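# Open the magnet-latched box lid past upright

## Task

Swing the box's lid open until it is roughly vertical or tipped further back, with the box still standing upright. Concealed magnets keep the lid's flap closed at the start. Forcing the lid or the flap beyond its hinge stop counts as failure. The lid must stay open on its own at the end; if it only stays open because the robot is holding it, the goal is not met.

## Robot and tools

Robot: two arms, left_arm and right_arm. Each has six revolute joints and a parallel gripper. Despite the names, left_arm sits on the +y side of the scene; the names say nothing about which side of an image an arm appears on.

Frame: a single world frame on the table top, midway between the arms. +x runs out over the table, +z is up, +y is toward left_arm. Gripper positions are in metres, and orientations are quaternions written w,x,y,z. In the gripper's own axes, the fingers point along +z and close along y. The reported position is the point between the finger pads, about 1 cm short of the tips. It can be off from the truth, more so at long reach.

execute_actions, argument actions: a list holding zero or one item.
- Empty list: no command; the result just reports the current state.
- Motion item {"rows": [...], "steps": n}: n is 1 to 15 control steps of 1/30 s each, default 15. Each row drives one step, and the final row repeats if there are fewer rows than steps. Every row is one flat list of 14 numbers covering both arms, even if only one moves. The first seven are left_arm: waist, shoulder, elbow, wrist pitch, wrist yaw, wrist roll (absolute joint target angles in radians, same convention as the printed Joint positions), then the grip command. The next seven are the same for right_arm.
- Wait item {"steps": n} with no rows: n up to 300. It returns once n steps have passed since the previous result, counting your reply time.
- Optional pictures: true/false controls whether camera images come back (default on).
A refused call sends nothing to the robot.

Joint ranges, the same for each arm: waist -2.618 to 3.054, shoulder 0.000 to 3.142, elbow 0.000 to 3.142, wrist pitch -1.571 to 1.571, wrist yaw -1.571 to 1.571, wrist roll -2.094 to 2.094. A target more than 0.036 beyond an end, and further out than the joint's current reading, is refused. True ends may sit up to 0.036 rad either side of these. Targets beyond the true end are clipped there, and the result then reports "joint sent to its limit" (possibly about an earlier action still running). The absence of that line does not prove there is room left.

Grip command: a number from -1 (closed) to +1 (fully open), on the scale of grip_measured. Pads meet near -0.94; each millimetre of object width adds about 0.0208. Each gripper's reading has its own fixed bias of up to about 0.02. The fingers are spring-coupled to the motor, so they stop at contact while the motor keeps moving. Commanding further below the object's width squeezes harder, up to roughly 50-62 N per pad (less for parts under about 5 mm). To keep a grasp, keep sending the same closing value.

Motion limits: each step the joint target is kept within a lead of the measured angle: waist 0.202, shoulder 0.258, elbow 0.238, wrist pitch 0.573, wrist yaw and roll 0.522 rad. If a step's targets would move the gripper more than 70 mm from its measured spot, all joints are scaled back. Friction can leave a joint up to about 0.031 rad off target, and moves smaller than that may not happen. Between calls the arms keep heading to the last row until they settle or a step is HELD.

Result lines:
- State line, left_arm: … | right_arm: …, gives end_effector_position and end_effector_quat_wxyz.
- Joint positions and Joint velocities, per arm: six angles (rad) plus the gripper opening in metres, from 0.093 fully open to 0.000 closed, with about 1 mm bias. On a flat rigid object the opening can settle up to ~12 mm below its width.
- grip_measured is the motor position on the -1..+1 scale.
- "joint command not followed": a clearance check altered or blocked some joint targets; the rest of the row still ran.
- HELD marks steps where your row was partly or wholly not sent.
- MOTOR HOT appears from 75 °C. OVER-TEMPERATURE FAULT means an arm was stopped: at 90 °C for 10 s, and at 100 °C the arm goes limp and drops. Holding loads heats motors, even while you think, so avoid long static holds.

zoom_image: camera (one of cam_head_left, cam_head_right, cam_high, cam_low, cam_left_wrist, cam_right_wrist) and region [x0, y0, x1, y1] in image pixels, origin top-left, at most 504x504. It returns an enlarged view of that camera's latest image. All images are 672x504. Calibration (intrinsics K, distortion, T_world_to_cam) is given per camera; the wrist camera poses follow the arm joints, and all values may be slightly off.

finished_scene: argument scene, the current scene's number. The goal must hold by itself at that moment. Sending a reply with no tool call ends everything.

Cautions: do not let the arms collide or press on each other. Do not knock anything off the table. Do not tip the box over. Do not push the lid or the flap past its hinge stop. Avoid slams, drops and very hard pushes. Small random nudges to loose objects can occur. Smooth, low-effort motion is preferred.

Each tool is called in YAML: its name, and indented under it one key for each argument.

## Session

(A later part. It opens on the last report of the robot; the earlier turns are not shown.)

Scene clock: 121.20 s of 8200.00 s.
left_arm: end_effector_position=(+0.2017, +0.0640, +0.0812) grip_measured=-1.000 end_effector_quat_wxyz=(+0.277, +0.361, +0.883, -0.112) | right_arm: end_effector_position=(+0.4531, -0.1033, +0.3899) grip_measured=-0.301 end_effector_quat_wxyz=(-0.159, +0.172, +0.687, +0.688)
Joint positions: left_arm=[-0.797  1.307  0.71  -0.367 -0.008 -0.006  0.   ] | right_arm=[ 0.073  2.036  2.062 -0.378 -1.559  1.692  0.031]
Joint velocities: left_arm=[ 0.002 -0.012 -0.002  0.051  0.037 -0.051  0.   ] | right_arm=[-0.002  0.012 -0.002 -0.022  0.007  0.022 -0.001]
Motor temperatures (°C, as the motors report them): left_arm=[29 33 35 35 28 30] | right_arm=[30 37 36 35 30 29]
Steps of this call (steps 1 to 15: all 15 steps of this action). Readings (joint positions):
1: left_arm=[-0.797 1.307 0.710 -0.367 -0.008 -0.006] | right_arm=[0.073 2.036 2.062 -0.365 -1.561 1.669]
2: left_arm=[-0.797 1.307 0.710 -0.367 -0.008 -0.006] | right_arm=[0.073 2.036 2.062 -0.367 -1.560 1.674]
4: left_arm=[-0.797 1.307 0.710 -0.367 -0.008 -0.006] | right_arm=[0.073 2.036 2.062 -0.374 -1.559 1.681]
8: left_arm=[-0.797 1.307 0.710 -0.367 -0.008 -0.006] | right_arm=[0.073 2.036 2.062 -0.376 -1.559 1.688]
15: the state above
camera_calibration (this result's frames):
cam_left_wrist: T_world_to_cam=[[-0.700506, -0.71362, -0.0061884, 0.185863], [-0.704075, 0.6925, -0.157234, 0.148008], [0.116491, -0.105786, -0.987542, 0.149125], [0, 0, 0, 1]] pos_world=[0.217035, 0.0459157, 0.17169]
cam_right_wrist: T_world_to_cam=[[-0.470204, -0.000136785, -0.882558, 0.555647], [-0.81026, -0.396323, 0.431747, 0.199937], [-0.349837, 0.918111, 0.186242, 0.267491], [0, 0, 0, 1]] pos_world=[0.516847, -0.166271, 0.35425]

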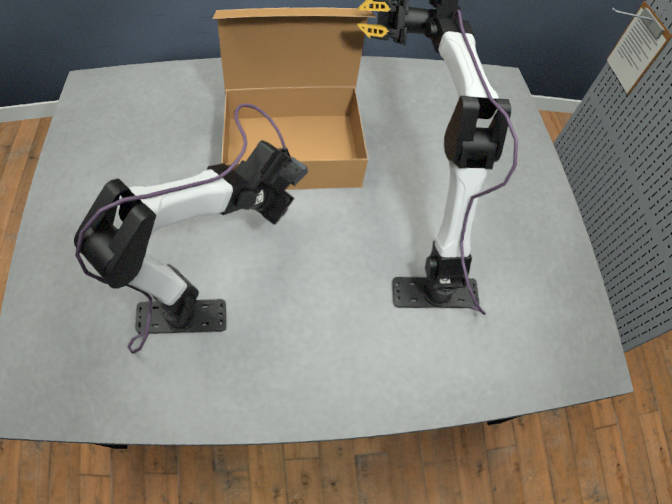

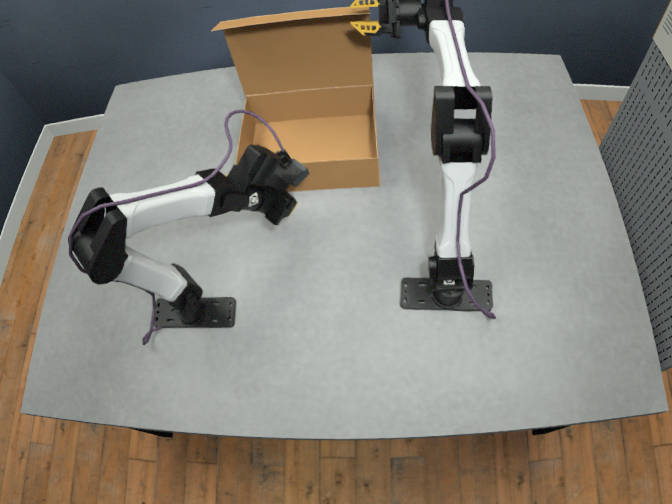

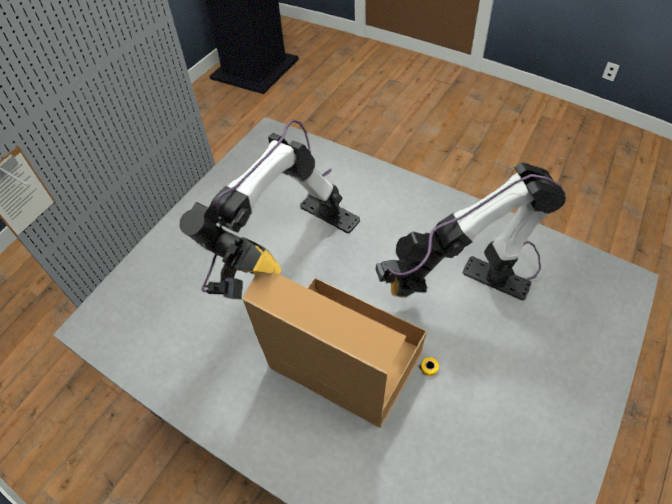

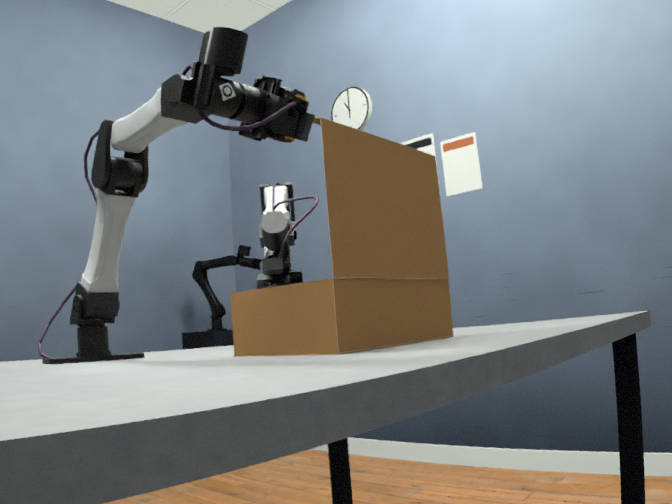

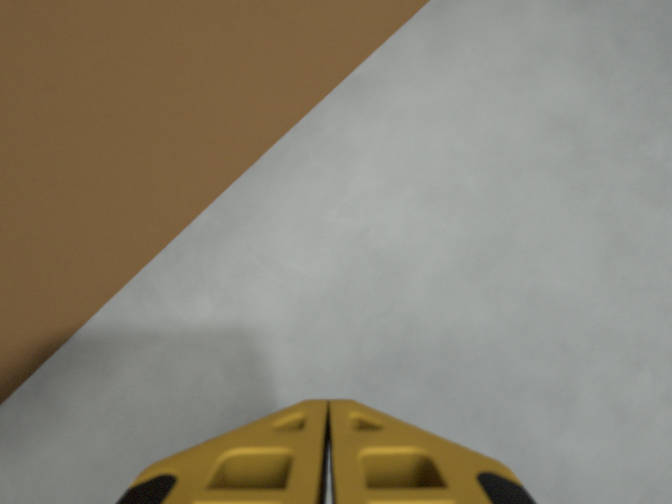

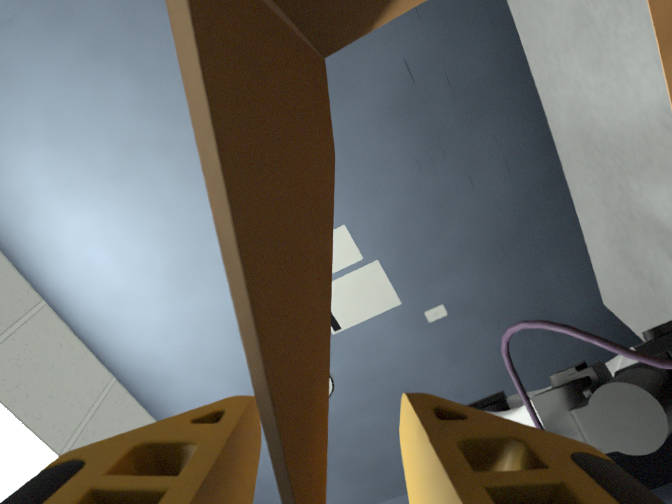

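execute_actions:
  actions:
    - {"rows":[[-0.8,1.3,0.7,-0.38,0,0,-1,0.08,2.3,2.5,-0.3,-1.55,1.7,-0.3]]}

execute_actions:
  actions:
    - {"steps":30}

Scene clock: 128.83 s of 8200.00 s.
left_arm: end_effector_position=(+0.2017, +0.0640, +0.0812) grip_measured=-1.000 end_effector_quat_wxyz=(+0.277, +0.361, +0.883, -0.112) | right_arm: end_effector_position=(+0.5002, -0.1033, +0.4085) grip_measured=-0.301 end_effector_quat_wxyz=(-0.075, +0.093, +0.702, +0.702)
Joint positions: left_arm=[-0.797  1.307  0.71  -0.367 -0.008 -0.006  0.   ] | right_arm=[ 0.074  2.293  2.485 -0.306 -1.552  1.696  0.031]
Joint velocities: left_arm=[-0.002 -0.007  0.007 -0.037  0.007  0.022  0.   ] | right_arm=[-0.007  0.002 -0.017  0.051 -0.081  0.022 -0.   ]
Motor temperatures (°C, as the motors report them): left_arm=[29 33 36 35 28 30] | right_arm=[30 39 37 35 29 29]
Steps of this call (steps 1 to 15: the robot went on to your last target; steps 16 to 214: nothing new was sent; steps 215 to 229: all 15 steps of this action). Readings (joint positions):
215: left_arm=[-0.797 1.307 0.710 -0.367 -0.008 -0.006] | right_arm=[0.073 2.069 2.115 -0.388 -1.567 1.696]
216: left_arm=[-0.797 1.307 0.710 -0.367 -0.008 -0.006] | right_arm=[0.074 2.129 2.214 -0.363 -1.568 1.696]
218: left_arm=[-0.797 1.307 0.710 -0.367 -0.008 -0.006] | right_arm=[0.074 2.235 2.376 -0.335 -1.561 1.696]
222: left_arm=[-0.797 1.307 0.710 -0.367 -0.008 -0.006] | right_arm=[0.074 2.293 2.463 -0.323 -1.552 1.696]
229: the state above
camera_calibration (this result's frames):
cam_left_wrist: T_world_to_cam=[[-0.700506, -0.71362, -0.0061884, 0.185863], [-0.704075, 0.6925, -0.157234, 0.148008], [0.116491, -0.105786, -0.987542, 0.149125], [0, 0, 0, 1]] pos_world=[0.217035, 0.0459157, 0.17169]
cam_right_wrist: T_world_to_cam=[[-0.253657, -0.000958468, -0.967294, 0.520383], [-0.890386, -0.390531, 0.233876, 0.351549], [-0.377982, 0.920589, 0.0982075, 0.33077], [0, 0, 0, 1]] pos_world=[0.570038, -0.166714, 0.388661]

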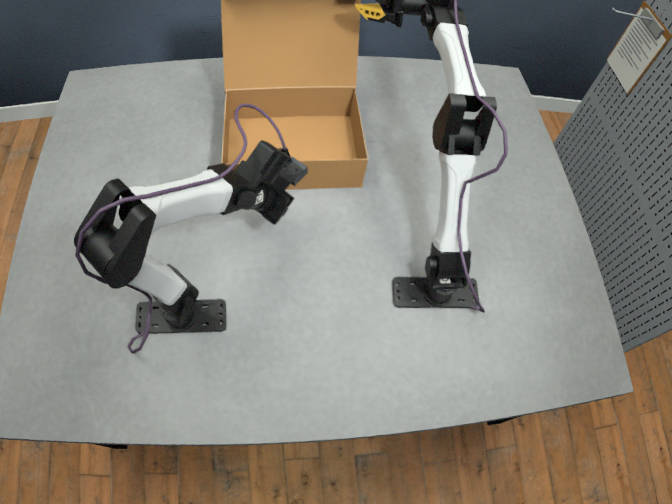

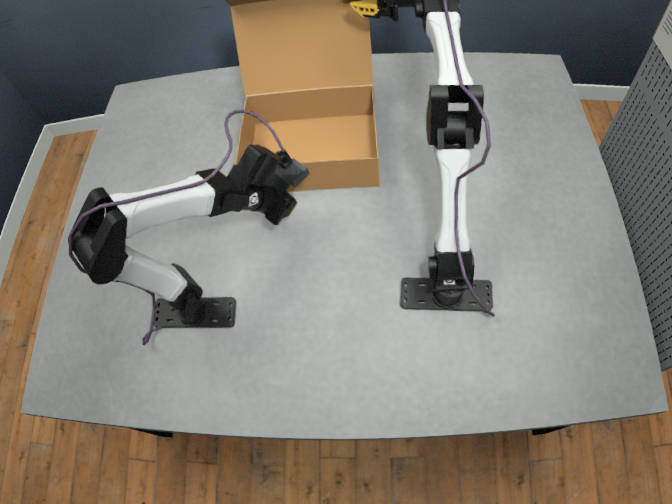

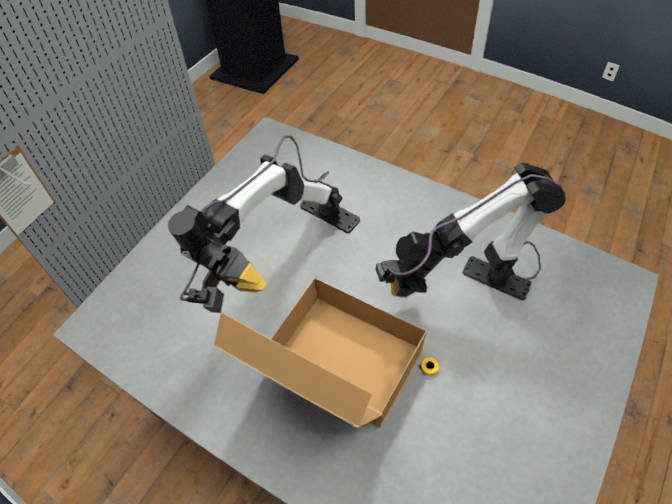

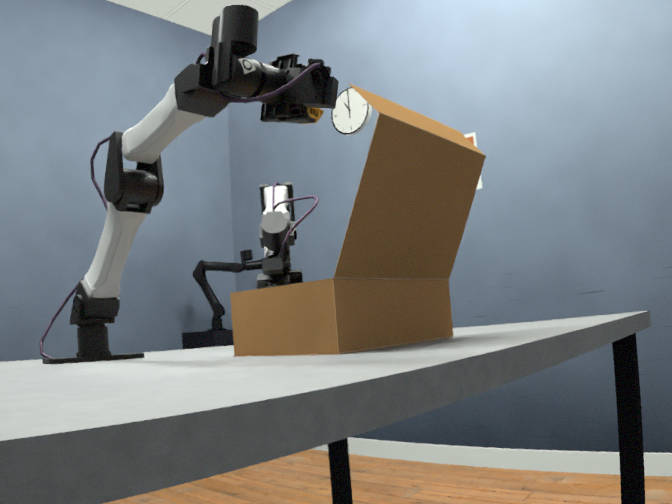

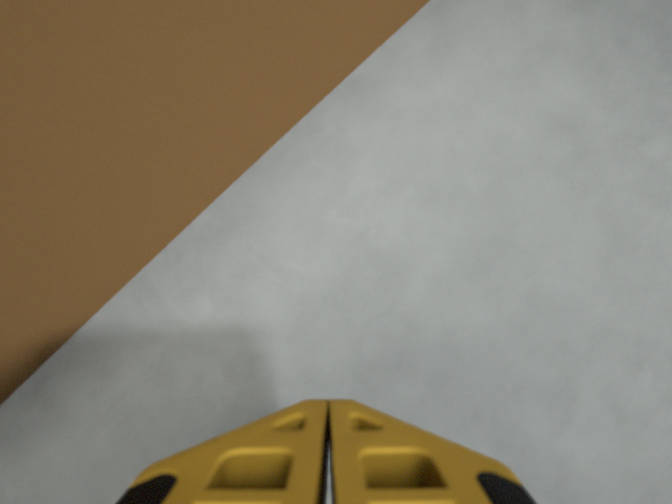

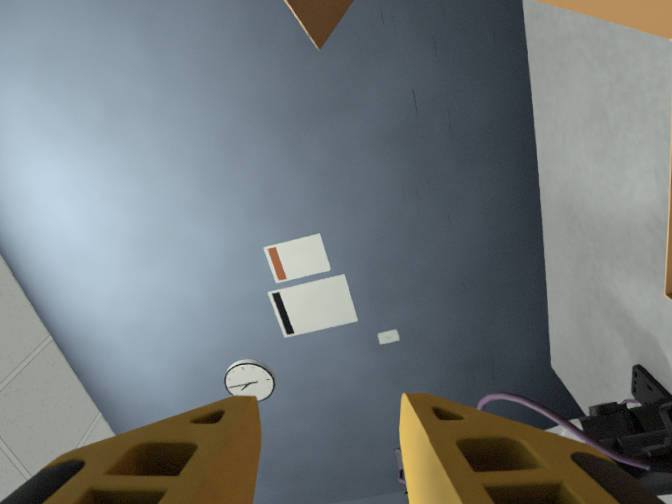

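Scene clock: 129.83 s of 8200.00 s.
left_arm: end_effector_position=(+0.2017, +0.0640, +0.0812) grip_measured=-1.000 end_effector_quat_wxyz=(+0.277, +0.361, +0.883, -0.112) | right_arm: end_effector_position=(+0.5002, -0.1033, +0.4086) grip_measured=-0.301 end_effector_quat_wxyz=(-0.075, +0.093, +0.702, +0.702)
Joint positions: left_arm=[-0.797  1.307  0.71  -0.367 -0.008 -0.006  0.   ] | right_arm=[ 0.074  2.293  2.485 -0.305 -1.552  1.696  0.031]
Joint velocities: left_arm=[-0.002 -0.017 -0.017 -0.022  0.007 -0.066  0.   ] | right_arm=[-0.012 -0.002  0.012 -0.11  -0.022  0.007  0.001]
Motor temperatures (°C, as the motors report them): left_arm=[29 33 36 35 28 30] | right_arm=[30 40 37 36 29 29]
Steps of this call (steps 1 to 15: the robot went on to your last target; steps 16 to 30: nothing new was sent). Readings (joint positions):
1: left_arm=[-0.797 1.307 0.710 -0.367 -0.008 -0.006] | right_arm=[0.074 2.293 2.485 -0.306 -1.552 1.696]
2: left_arm=[-0.797 1.307 0.710 -0.367 -0.008 -0.006] | right_arm=[0.074 2.293 2.485 -0.306 -1.552 1.696]
4: left_arm=[-0.797 1.307 0.710 -0.367 -0.008 -0.006] | right_arm=[0.074 2.293 2.485 -0.305 -1.552 1.696]
8: left_arm=[-0.797 1.307 0.710 -0.367 -0.008 -0.006] | right_arm=[0.074 2.293 2.485 -0.305 -1.552 1.696]
30: the state above
All arms were judged still, so your last target was given up. Only a new action makes them travel on or press farther. Fingers that are still opening or closing keep moving.
camera_calibration (this result's frames):
cam_left_wrist: T_world_to_cam=[[-0.700506, -0.71362, -0.0061884, 0.185863], [-0.704075, 0.6925, -0.157234, 0.148008], [0.116491, -0.105786, -0.987542, 0.149125], [0, 0, 0, 1]] pos_world=[0.217035, 0.0459157, 0.17169]
cam_right_wrist: T_world_to_cam=[[-0.252919, -0.000963361, -0.967487, 0.520151], [-0.890564, -0.39053, 0.233199, 0.351907], [-0.378057, 0.92059, 0.0979145, 0.330924], [0, 0, 0, 1]] pos_world=[0.57006, -0.166714, 0.388773]

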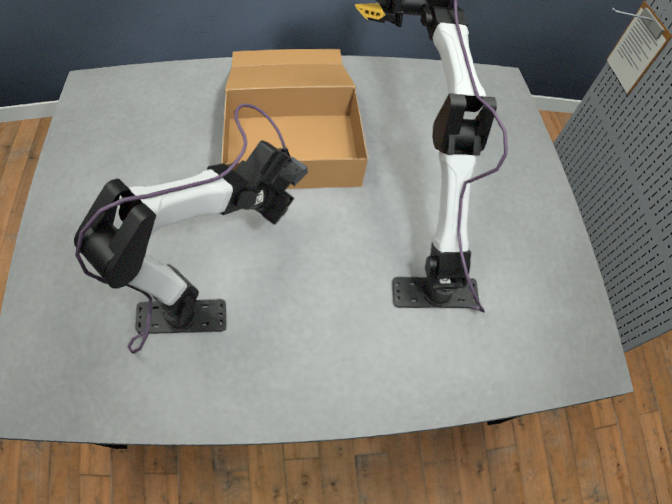

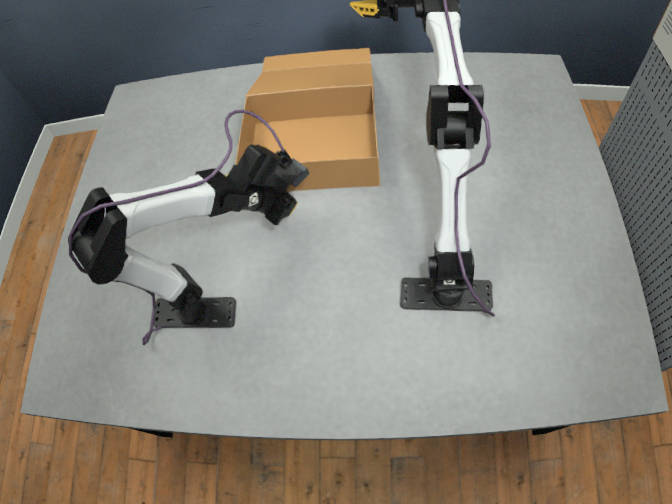

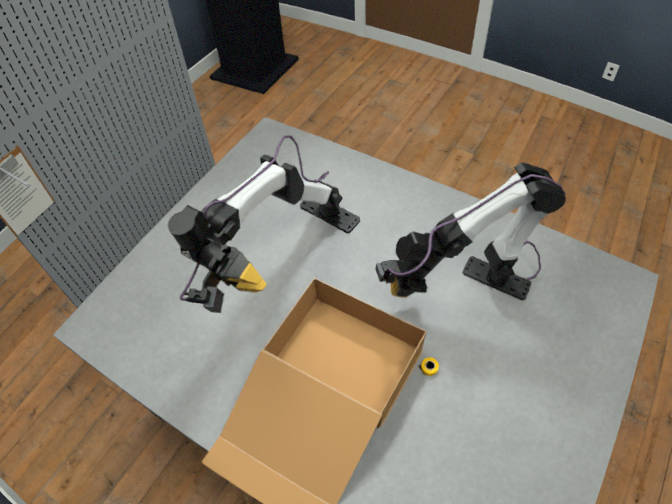

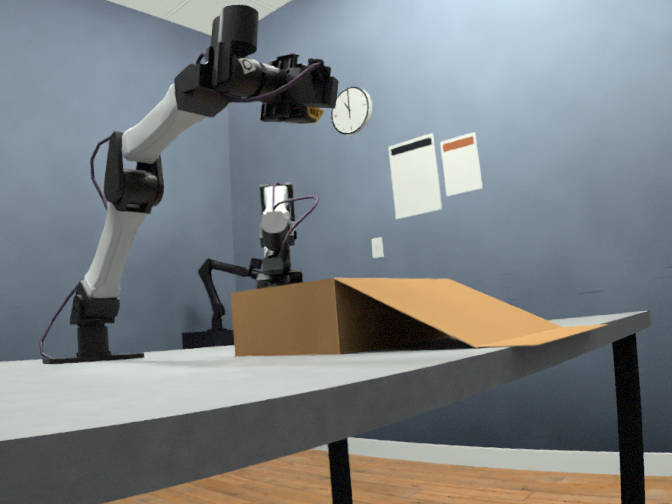

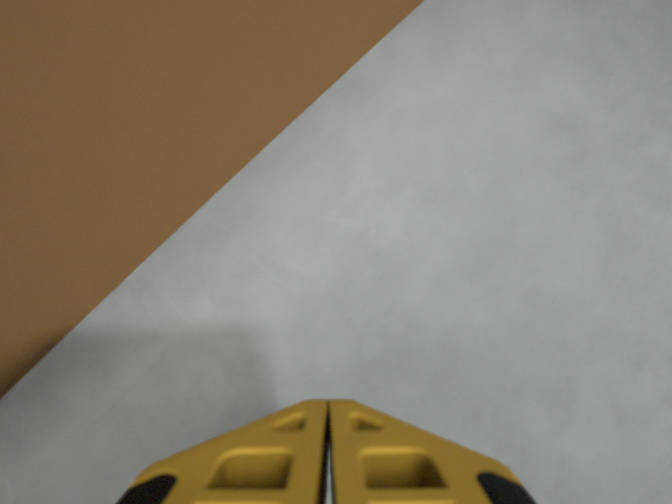

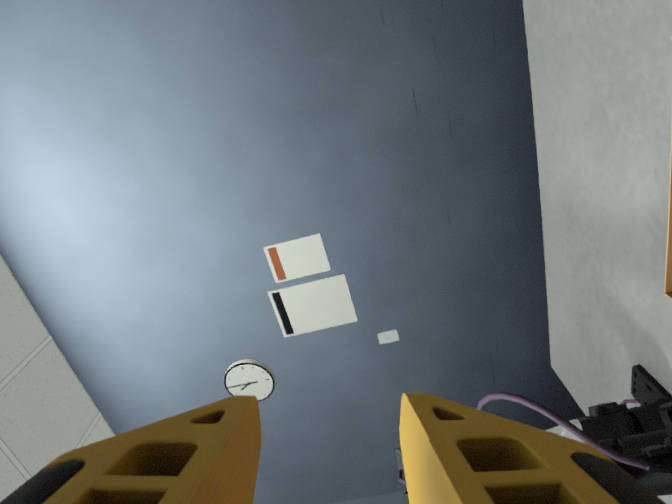

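finished_scene:
  scene: 1

The scene is finished: the task was done.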